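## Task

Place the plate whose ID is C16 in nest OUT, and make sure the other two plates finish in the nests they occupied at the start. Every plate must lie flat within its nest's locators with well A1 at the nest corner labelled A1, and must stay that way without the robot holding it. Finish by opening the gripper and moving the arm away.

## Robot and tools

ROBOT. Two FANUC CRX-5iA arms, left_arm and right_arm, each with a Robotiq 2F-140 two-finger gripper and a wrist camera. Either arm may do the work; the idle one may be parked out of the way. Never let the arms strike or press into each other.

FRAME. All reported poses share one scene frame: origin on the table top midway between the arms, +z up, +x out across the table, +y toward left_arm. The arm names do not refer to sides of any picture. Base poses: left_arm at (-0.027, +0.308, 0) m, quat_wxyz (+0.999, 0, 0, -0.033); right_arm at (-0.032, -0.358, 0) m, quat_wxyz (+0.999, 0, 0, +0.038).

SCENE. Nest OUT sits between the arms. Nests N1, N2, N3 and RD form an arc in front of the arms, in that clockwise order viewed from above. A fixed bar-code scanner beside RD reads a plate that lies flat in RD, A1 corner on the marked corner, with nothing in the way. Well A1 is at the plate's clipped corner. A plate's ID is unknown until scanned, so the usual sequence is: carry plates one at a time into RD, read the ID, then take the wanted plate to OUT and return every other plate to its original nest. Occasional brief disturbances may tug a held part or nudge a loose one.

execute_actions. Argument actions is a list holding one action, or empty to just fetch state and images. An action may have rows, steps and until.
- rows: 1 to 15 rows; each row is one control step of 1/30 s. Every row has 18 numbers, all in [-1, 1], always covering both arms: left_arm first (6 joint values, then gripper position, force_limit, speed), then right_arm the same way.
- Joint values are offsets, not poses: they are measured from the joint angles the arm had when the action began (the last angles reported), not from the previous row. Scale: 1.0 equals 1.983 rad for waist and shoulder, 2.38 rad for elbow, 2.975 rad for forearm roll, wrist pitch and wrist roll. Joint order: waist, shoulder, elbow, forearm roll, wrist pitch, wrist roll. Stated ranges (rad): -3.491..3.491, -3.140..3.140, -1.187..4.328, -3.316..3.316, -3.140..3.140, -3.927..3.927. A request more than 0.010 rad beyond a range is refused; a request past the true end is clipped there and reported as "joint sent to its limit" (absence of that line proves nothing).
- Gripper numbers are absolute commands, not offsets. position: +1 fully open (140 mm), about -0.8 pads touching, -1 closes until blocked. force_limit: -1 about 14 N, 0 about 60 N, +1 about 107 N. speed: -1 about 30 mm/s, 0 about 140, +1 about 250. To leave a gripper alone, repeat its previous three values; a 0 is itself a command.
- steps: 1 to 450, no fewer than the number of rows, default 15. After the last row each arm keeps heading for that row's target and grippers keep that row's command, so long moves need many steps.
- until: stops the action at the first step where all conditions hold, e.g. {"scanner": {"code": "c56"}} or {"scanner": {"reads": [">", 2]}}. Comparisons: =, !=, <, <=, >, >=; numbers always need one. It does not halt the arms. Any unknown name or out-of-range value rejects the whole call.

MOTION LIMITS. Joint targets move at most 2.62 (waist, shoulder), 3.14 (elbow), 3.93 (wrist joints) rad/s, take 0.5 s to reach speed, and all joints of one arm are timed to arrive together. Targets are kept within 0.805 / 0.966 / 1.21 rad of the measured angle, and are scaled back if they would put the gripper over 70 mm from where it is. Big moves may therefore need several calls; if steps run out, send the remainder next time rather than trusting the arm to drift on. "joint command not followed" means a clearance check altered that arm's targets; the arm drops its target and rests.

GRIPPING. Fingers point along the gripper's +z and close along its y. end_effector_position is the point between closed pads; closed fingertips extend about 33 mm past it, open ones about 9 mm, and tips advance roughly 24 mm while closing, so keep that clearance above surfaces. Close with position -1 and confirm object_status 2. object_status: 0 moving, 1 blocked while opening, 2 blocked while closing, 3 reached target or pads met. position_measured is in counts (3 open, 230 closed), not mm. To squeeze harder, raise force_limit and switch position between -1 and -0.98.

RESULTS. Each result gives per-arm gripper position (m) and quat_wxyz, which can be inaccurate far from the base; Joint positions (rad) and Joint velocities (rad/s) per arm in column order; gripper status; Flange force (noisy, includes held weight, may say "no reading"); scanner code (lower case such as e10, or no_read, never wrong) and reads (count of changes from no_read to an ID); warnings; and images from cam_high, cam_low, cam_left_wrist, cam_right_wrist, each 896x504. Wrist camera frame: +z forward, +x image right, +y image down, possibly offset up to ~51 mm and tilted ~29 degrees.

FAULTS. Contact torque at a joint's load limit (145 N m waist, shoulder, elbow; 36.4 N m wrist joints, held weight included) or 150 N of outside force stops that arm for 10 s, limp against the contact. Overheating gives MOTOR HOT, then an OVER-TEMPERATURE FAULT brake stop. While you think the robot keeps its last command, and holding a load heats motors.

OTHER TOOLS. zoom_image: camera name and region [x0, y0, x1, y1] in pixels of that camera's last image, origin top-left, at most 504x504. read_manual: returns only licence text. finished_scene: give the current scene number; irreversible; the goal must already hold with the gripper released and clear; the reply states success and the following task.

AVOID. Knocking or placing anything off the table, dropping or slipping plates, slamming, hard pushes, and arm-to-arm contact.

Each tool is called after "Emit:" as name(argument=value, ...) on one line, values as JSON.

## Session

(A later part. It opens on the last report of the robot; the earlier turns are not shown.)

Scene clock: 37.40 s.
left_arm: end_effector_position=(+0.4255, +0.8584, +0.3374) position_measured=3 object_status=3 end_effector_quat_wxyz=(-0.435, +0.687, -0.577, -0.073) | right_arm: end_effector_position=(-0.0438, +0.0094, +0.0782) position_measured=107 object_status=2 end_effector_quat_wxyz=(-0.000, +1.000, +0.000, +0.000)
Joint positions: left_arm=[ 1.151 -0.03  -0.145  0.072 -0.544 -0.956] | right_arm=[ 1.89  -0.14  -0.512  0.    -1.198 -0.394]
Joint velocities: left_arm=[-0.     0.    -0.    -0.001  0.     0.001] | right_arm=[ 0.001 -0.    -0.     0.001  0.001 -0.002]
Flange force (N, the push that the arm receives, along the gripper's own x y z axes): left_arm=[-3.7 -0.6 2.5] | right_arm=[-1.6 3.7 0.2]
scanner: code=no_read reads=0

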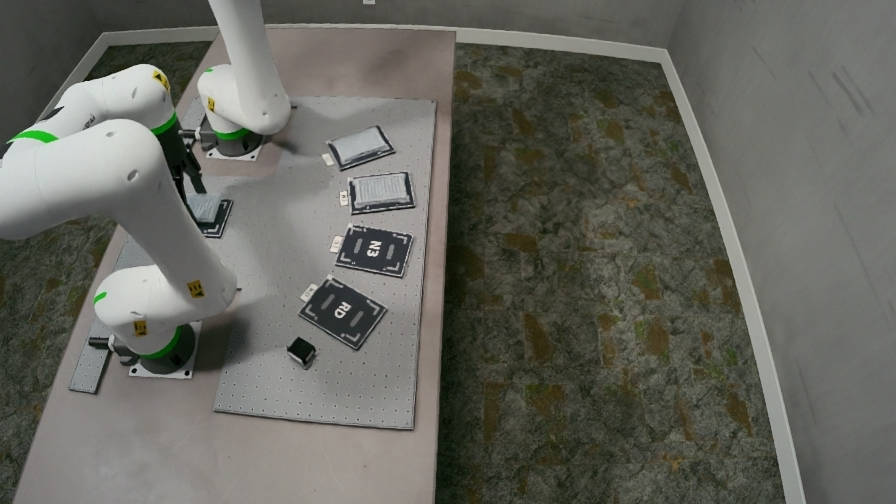

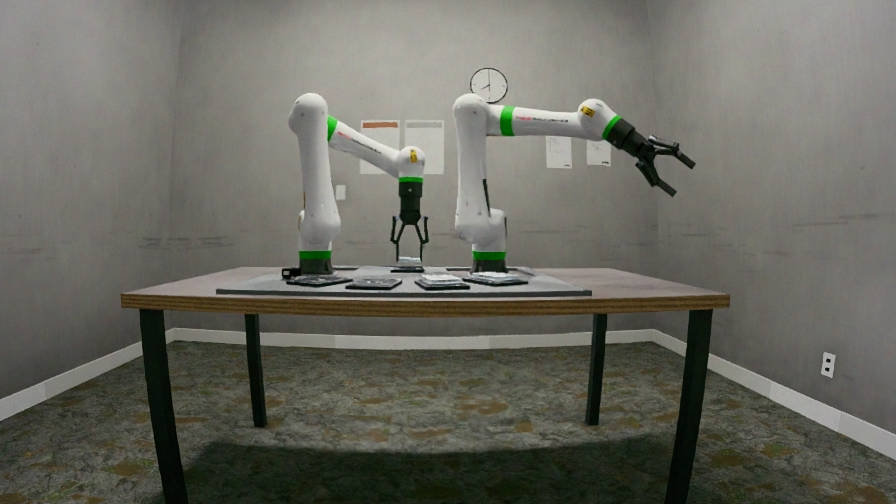

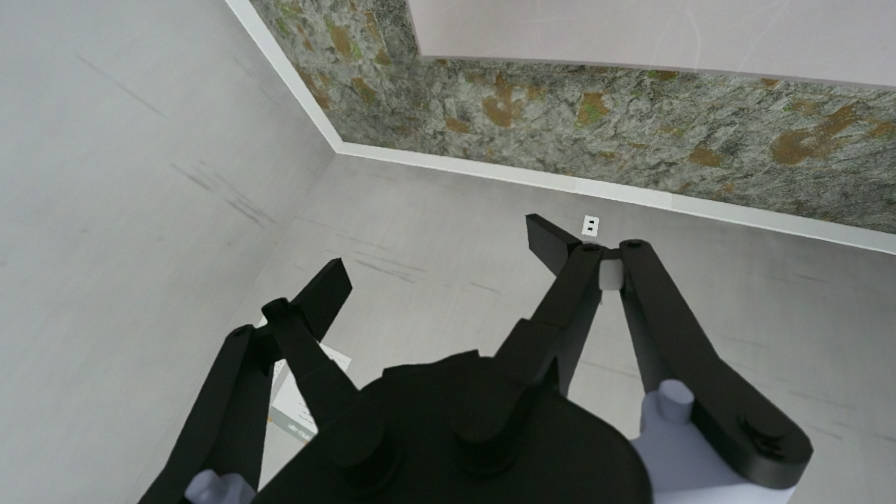

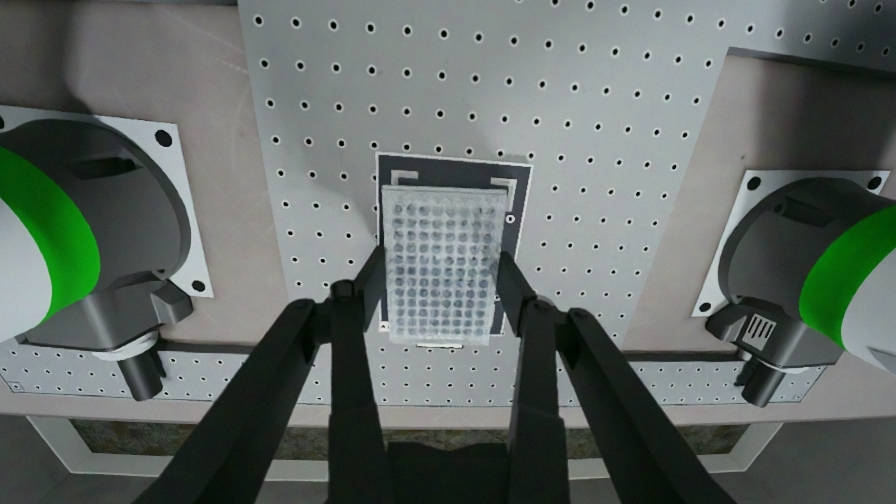

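Emit:
execute_actions(actions=[{"rows":[[0,0,0,0,0,0,1,0,0,0.0019,-0.0052,-0.0132,0,0.0071,-0.0128,-1,-0.2,-0.6]],"steps":13}])

Emit:
zoom_image(camera="cam_right_wrist", region=[320, 130, 570, 370])

Scene clock: 42.60 s.
left_arm: end_effector_position=(+0.4255, +0.8584, +0.3374) position_measured=3 object_status=3 end_effector_quat_wxyz=(-0.435, +0.687, -0.577, -0.073) | right_arm: end_effector_position=(-0.0423, +0.0023, +0.0691) position_measured=107 object_status=2 end_effector_quat_wxyz=(-0.000, +1.000, -0.017, +0.000)
Joint positions: left_arm=[ 1.151 -0.03  -0.145  0.072 -0.544 -0.956] | right_arm=[ 1.893 -0.15  -0.543  0.    -1.177 -0.432]
Joint velocities: left_arm=[ 0.    -0.    -0.    -0.001 -0.001 -0.   ] | right_arm=[-0.001  0.001 -0.    -0.    -0.001  0.   ]
Flange force (N, the push that the arm receives, along the gripper's own x y z axes): left_arm=[-3.6 -1.9 2.2] | right_arm=[-0.6 6.8 0.2]
scanner: code=no_read reads=0

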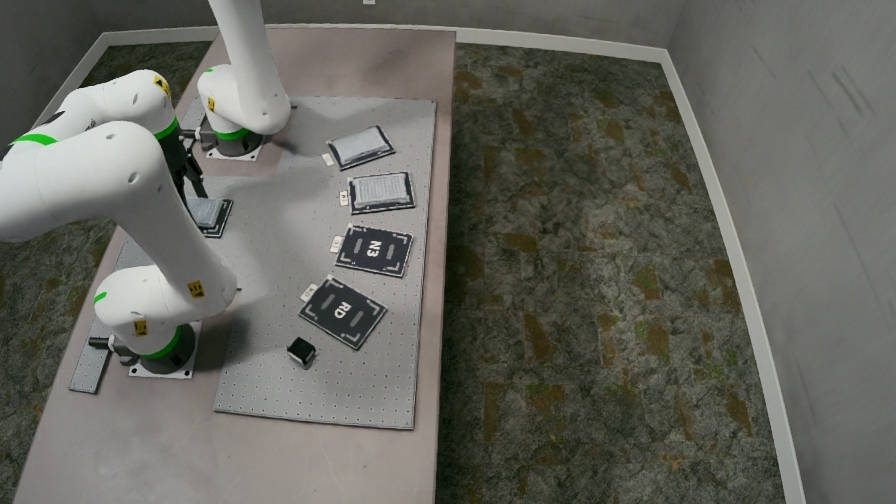

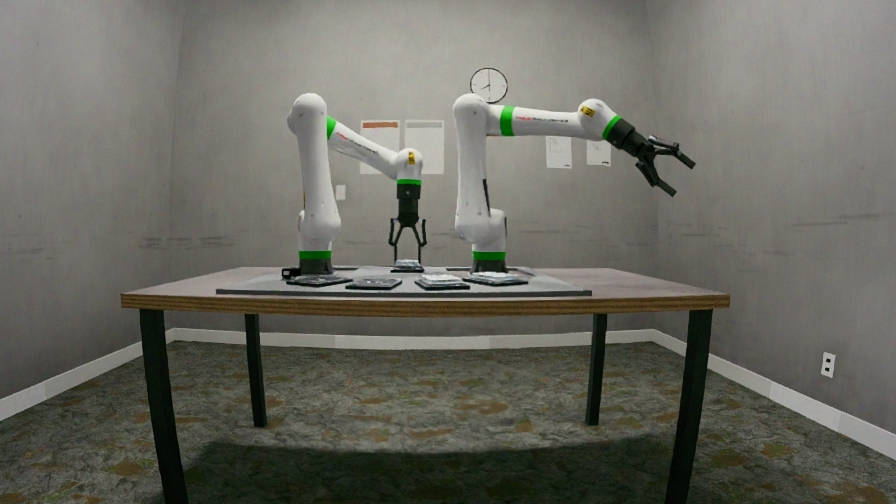

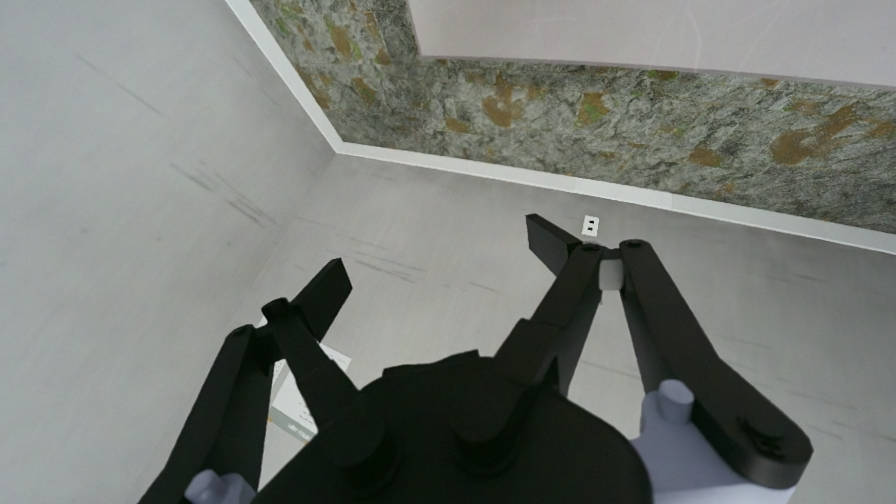

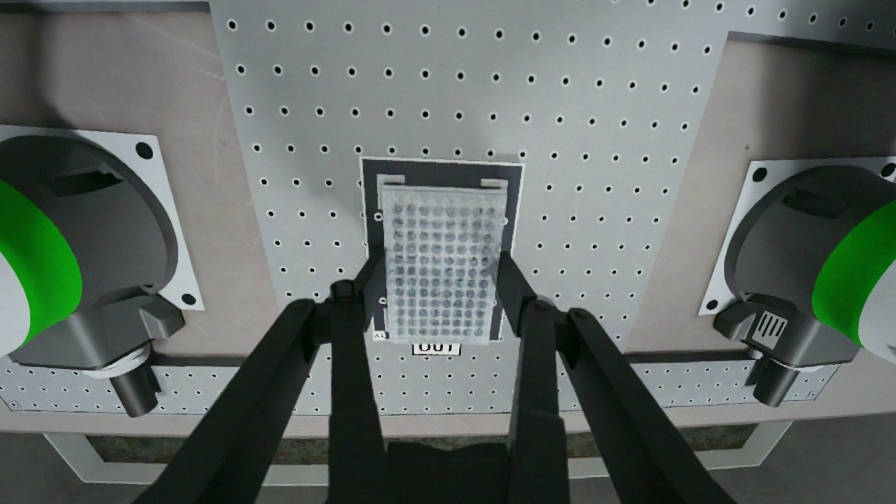

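Region (320, 130, 570, 370) of cam_right_wrist's 896x504 image, scaled by 2.016, with more detail than that image has; it fills the top 484 rows of this view, and the rest is white.

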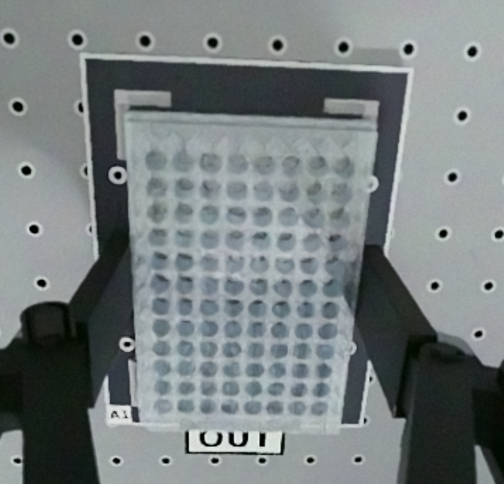

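Emit:
execute_actions(actions=[{"rows":[[0,0,0,0,0,0,1,0,0,-0.0004,0.0069,-0.0061,0,0.0095,0.0003,-1,-0.2,-0.6]],"steps":14}])

Emit:
zoom_image(camera="cam_right_wrist", region=[320, 130, 570, 370])

Scene clock: 46.47 s.
left_arm: end_effector_position=(+0.4255, +0.8584, +0.3374) position_measured=3 object_status=3 end_effector_quat_wxyz=(-0.435, +0.687, -0.577, -0.073) | right_arm: end_effector_position=(-0.0423, +0.0031, +0.0588) position_measured=107 object_status=2 end_effector_quat_wxyz=(-0.000, +1.000, -0.017, +0.000)
Joint positions: left_arm=[ 1.151 -0.03  -0.145  0.072 -0.544 -0.956] | right_arm=[ 1.893 -0.137 -0.558  0.    -1.149 -0.431]
Joint velocities: left_arm=[ 0.    -0.     0.     0.    -0.001  0.001] | right_arm=[ 0.     0.002 -0.     0.    -0.001  0.   ]
Flange force (N, the push that the arm receives, along the gripper's own x y z axes): left_arm=[-3.6 3.1 2.4] | right_arm=[0.8 5.1 -2.8]
scanner: code=no_read reads=0

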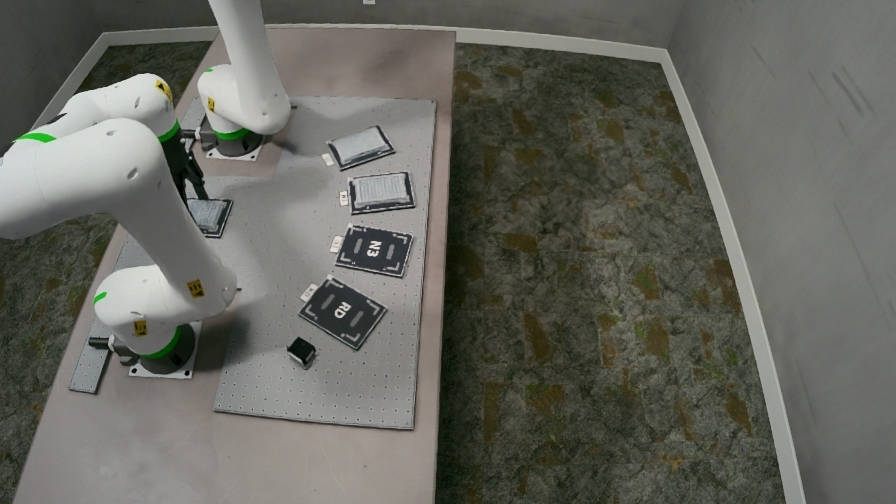

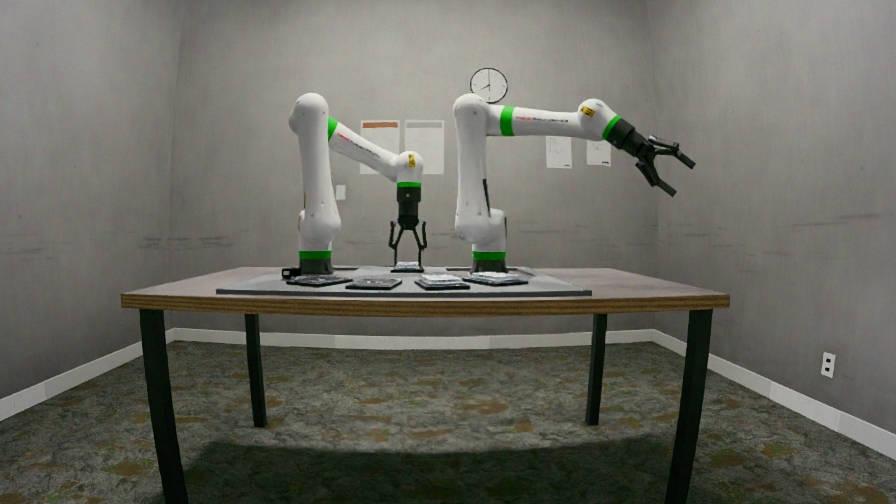

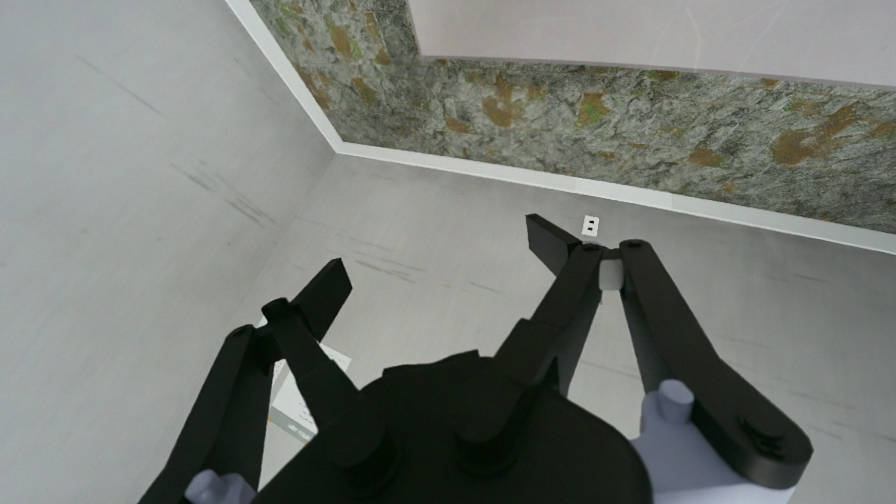

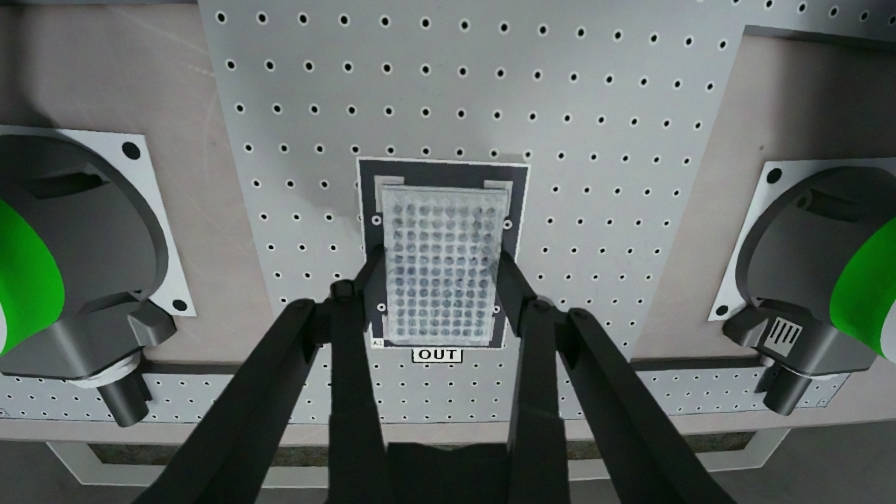

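Region (320, 130, 570, 370) of cam_right_wrist's 896x504 image, scaled by 2.016, with more detail than that image has; it fills the top 484 rows of this view, and the rest is white.

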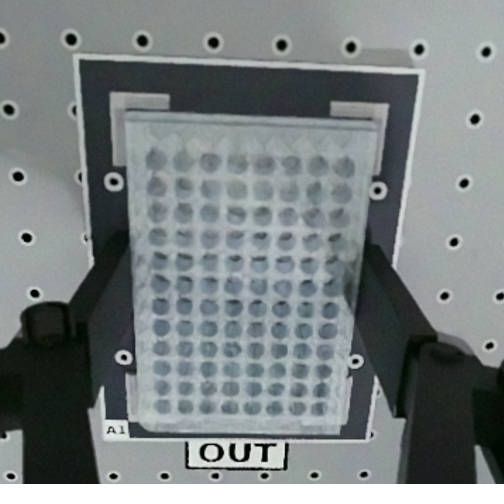

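Well aligned. Down 2 mm.

Emit:
execute_actions(actions=[{"rows":[[0,0,0,0,0,0,1,0,0,0,0.0011,-0.0013,0,0.0018,0,-1,-0.2,-0.6]],"steps":9}])

Scene clock: 49.70 s.
left_arm: end_effector_position=(+0.4255, +0.8584, +0.3374) position_measured=3 object_status=3 end_effector_quat_wxyz=(-0.435, +0.687, -0.577, -0.073) | right_arm: end_effector_position=(-0.0423, +0.0031, +0.0569) position_measured=107 object_status=2 end_effector_quat_wxyz=(-0.000, +1.000, -0.017, +0.000)
Joint positions: left_arm=[ 1.151 -0.03  -0.145  0.072 -0.544 -0.956] | right_arm=[ 1.893 -0.134 -0.561  0.001 -1.143 -0.431]
Joint velocities: left_arm=[-0.    -0.    -0.     0.001  0.002 -0.001] | right_arm=[-0.    -0.001 -0.     0.     0.002 -0.   ]
Flange force (N, the push that the arm receives, along the gripper's own x y z axes): left_arm=[-4.3 -0.8 2.0] | right_arm=[-0.3 3.0 -17.5]
scanner: code=no_read reads=0

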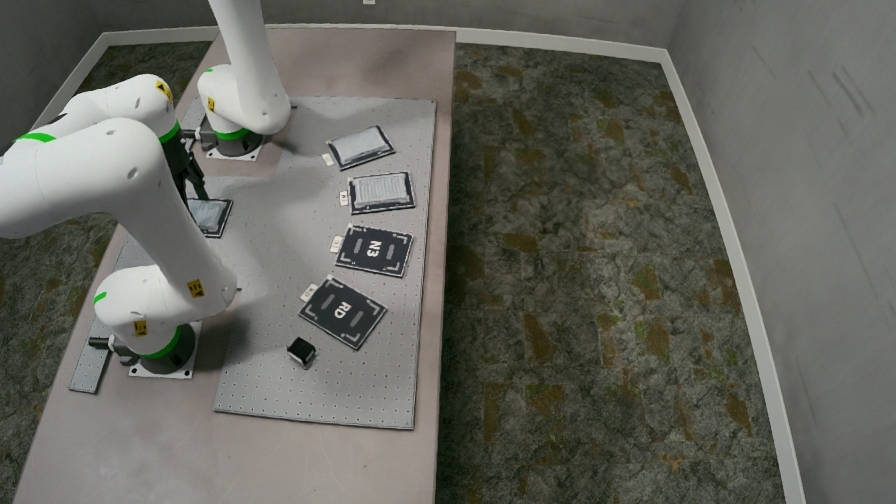

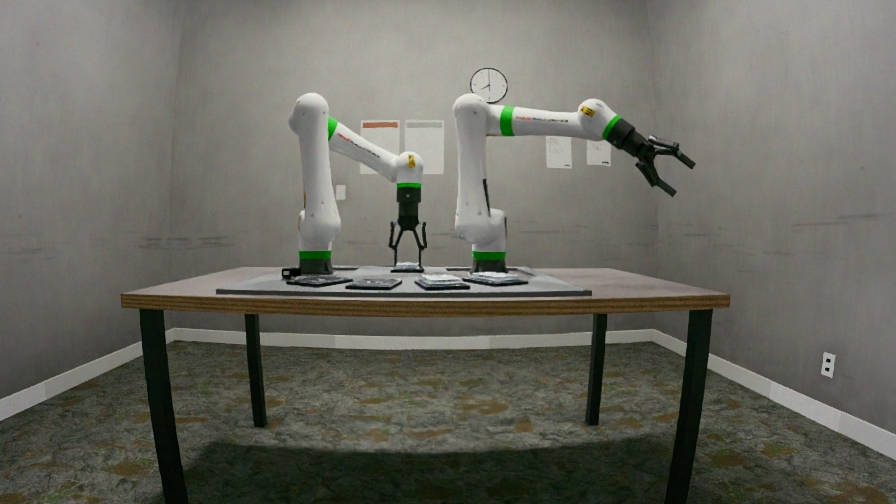

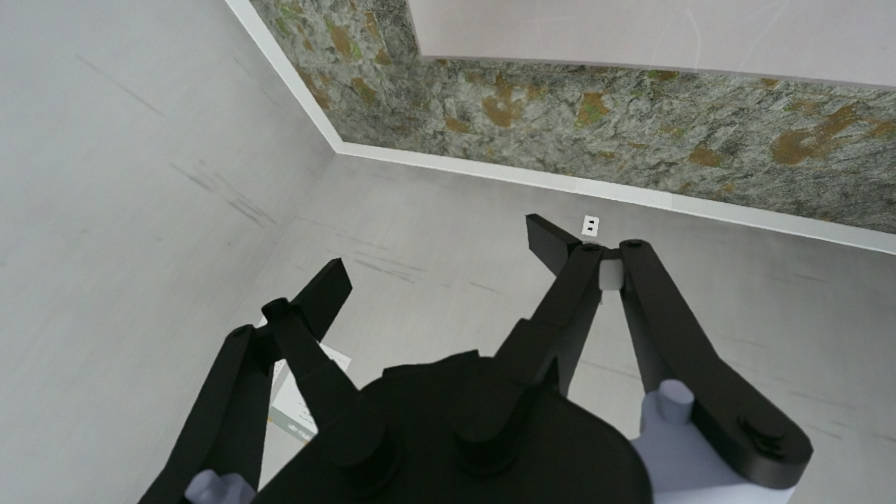

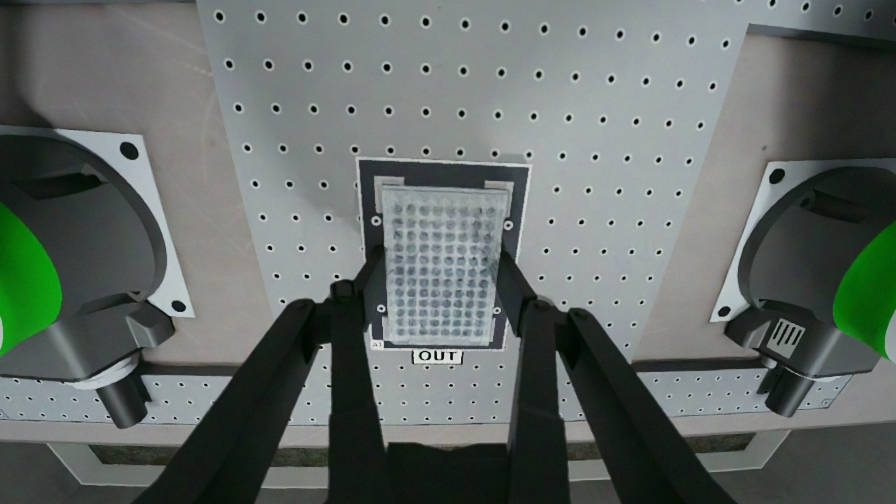

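Emit:
execute_actions(actions=[{"rows":[[0,0,0,0,0,0,1,0,0,0,0,0,0,0,0,1,-0.2,0],[0,0,0,0,0,0,1,0,0,0,0,0,0,0,0,1,-0.2,0],[0,0,0,0,0,0,1,0,0,0,0,0,0,0,0,1,-0.2,0],[0,0,0,0,0,0,1,0,0,0,0,0,0,0,0,1,-0.2,0],[0,0,0,0,0,0,1,0,0,0,0,0,0,0,0,1,-0.2,0],[0,0,0,0,0,0,1,0,0,0,-0.05,0.075,0,-0.093,0,1,-0.2,0]],"steps":26}])

Emit:
zoom_image(camera="cam_right_wrist", region=[360, 140, 520, 310])

Emit:
zoom_image(camera="cam_low", region=[380, 250, 540, 295])

Scene clock: 55.13 s.
left_arm: end_effector_position=(+0.4255, +0.8584, +0.3374) position_measured=3 object_status=3 end_effector_quat_wxyz=(-0.435, +0.687, -0.577, -0.073) | right_arm: end_effector_position=(-0.0400, -0.0023, +0.1636) position_measured=3 object_status=3 end_effector_quat_wxyz=(-0.001, +1.000, -0.017, -0.000)
Joint positions: left_arm=[ 1.151 -0.03  -0.145  0.072 -0.544 -0.956] | right_arm=[ 1.893 -0.234 -0.383  0.001 -1.42  -0.431]
Joint velocities: left_arm=[ 0.     0.    -0.    -0.     0.003  0.001] | right_arm=[ 0.    -0.001  0.    -0.    -0.     0.001]
Flange force (N, the push that the arm receives, along the gripper's own x y z axes): left_arm=[-4.6 0.0 2.2] | right_arm=[-0.4 5.3 0.8]
scanner: code=no_read reads=0

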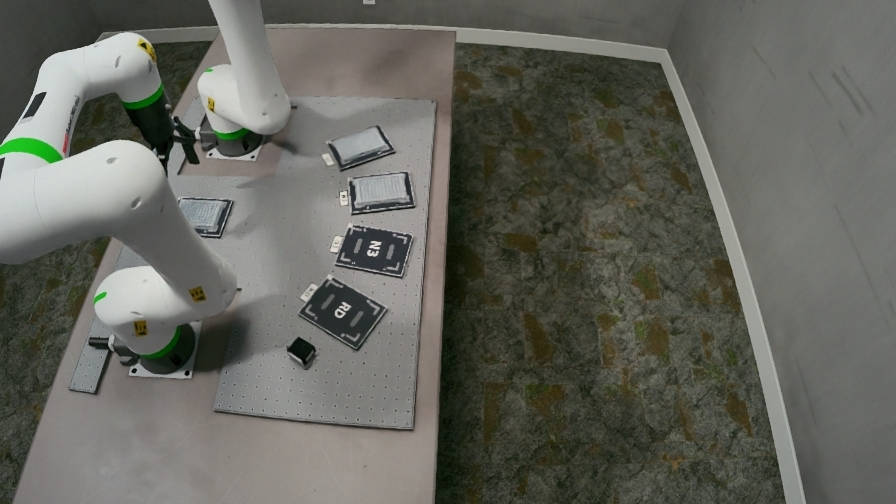

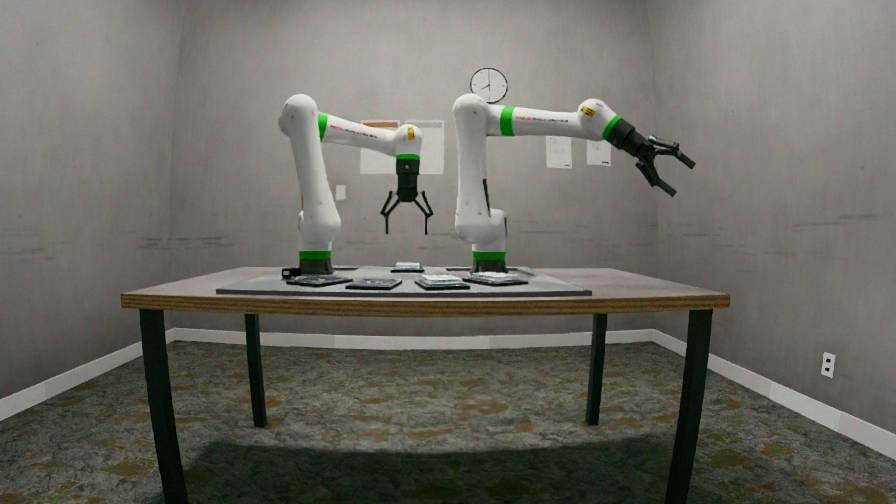

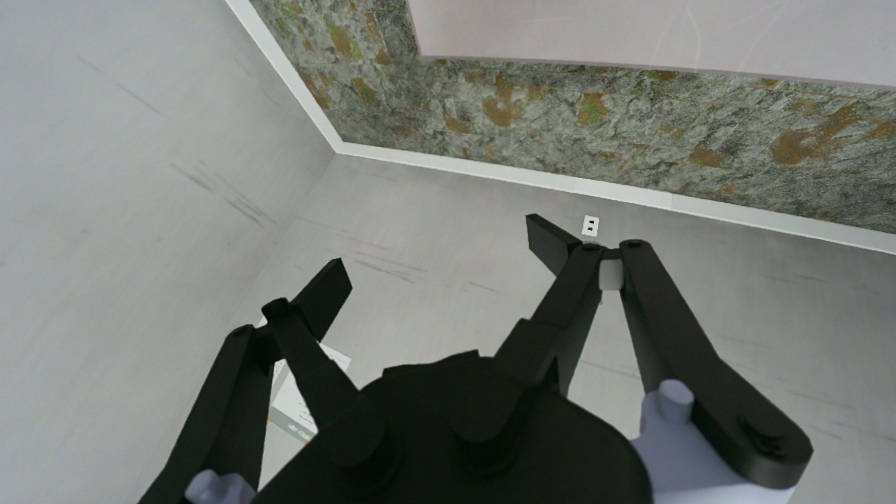

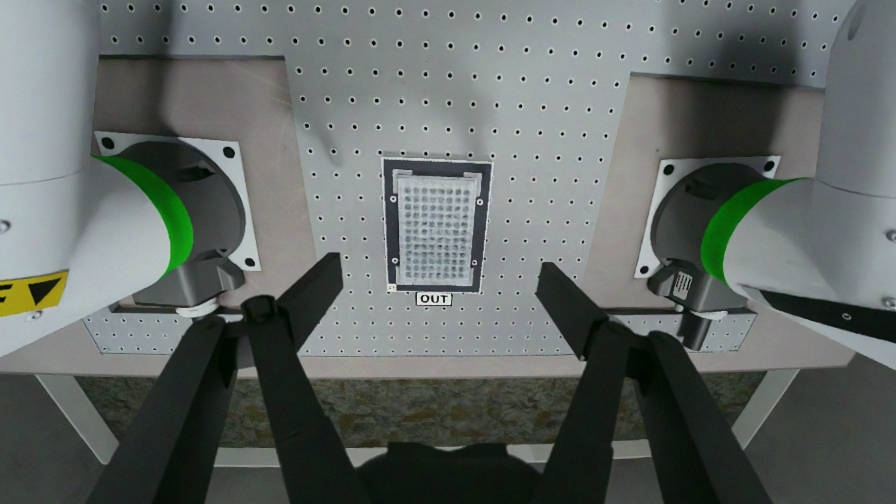

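Region (360, 140, 520, 310) of cam_right_wrist's 896x504 image, scaled by 2.965, with more detail than that image has; it fills the left 474 columns of this view, and the rest is white.

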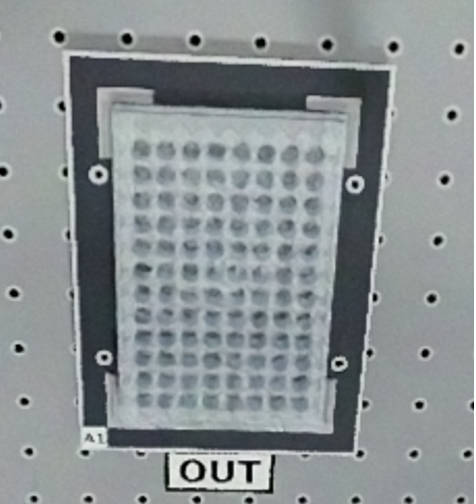

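Region (380, 250, 540, 295) of cam_low's 896x504 image, scaled by 3.150, with more detail than that image has; it fills the top 142 rows of this view, and the rest is white.

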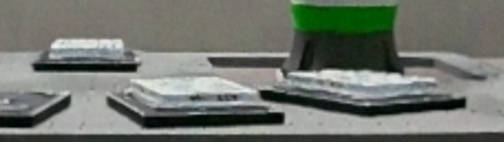

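Emit:
finished_scene(scene=2)

The scene is finished: the task was done.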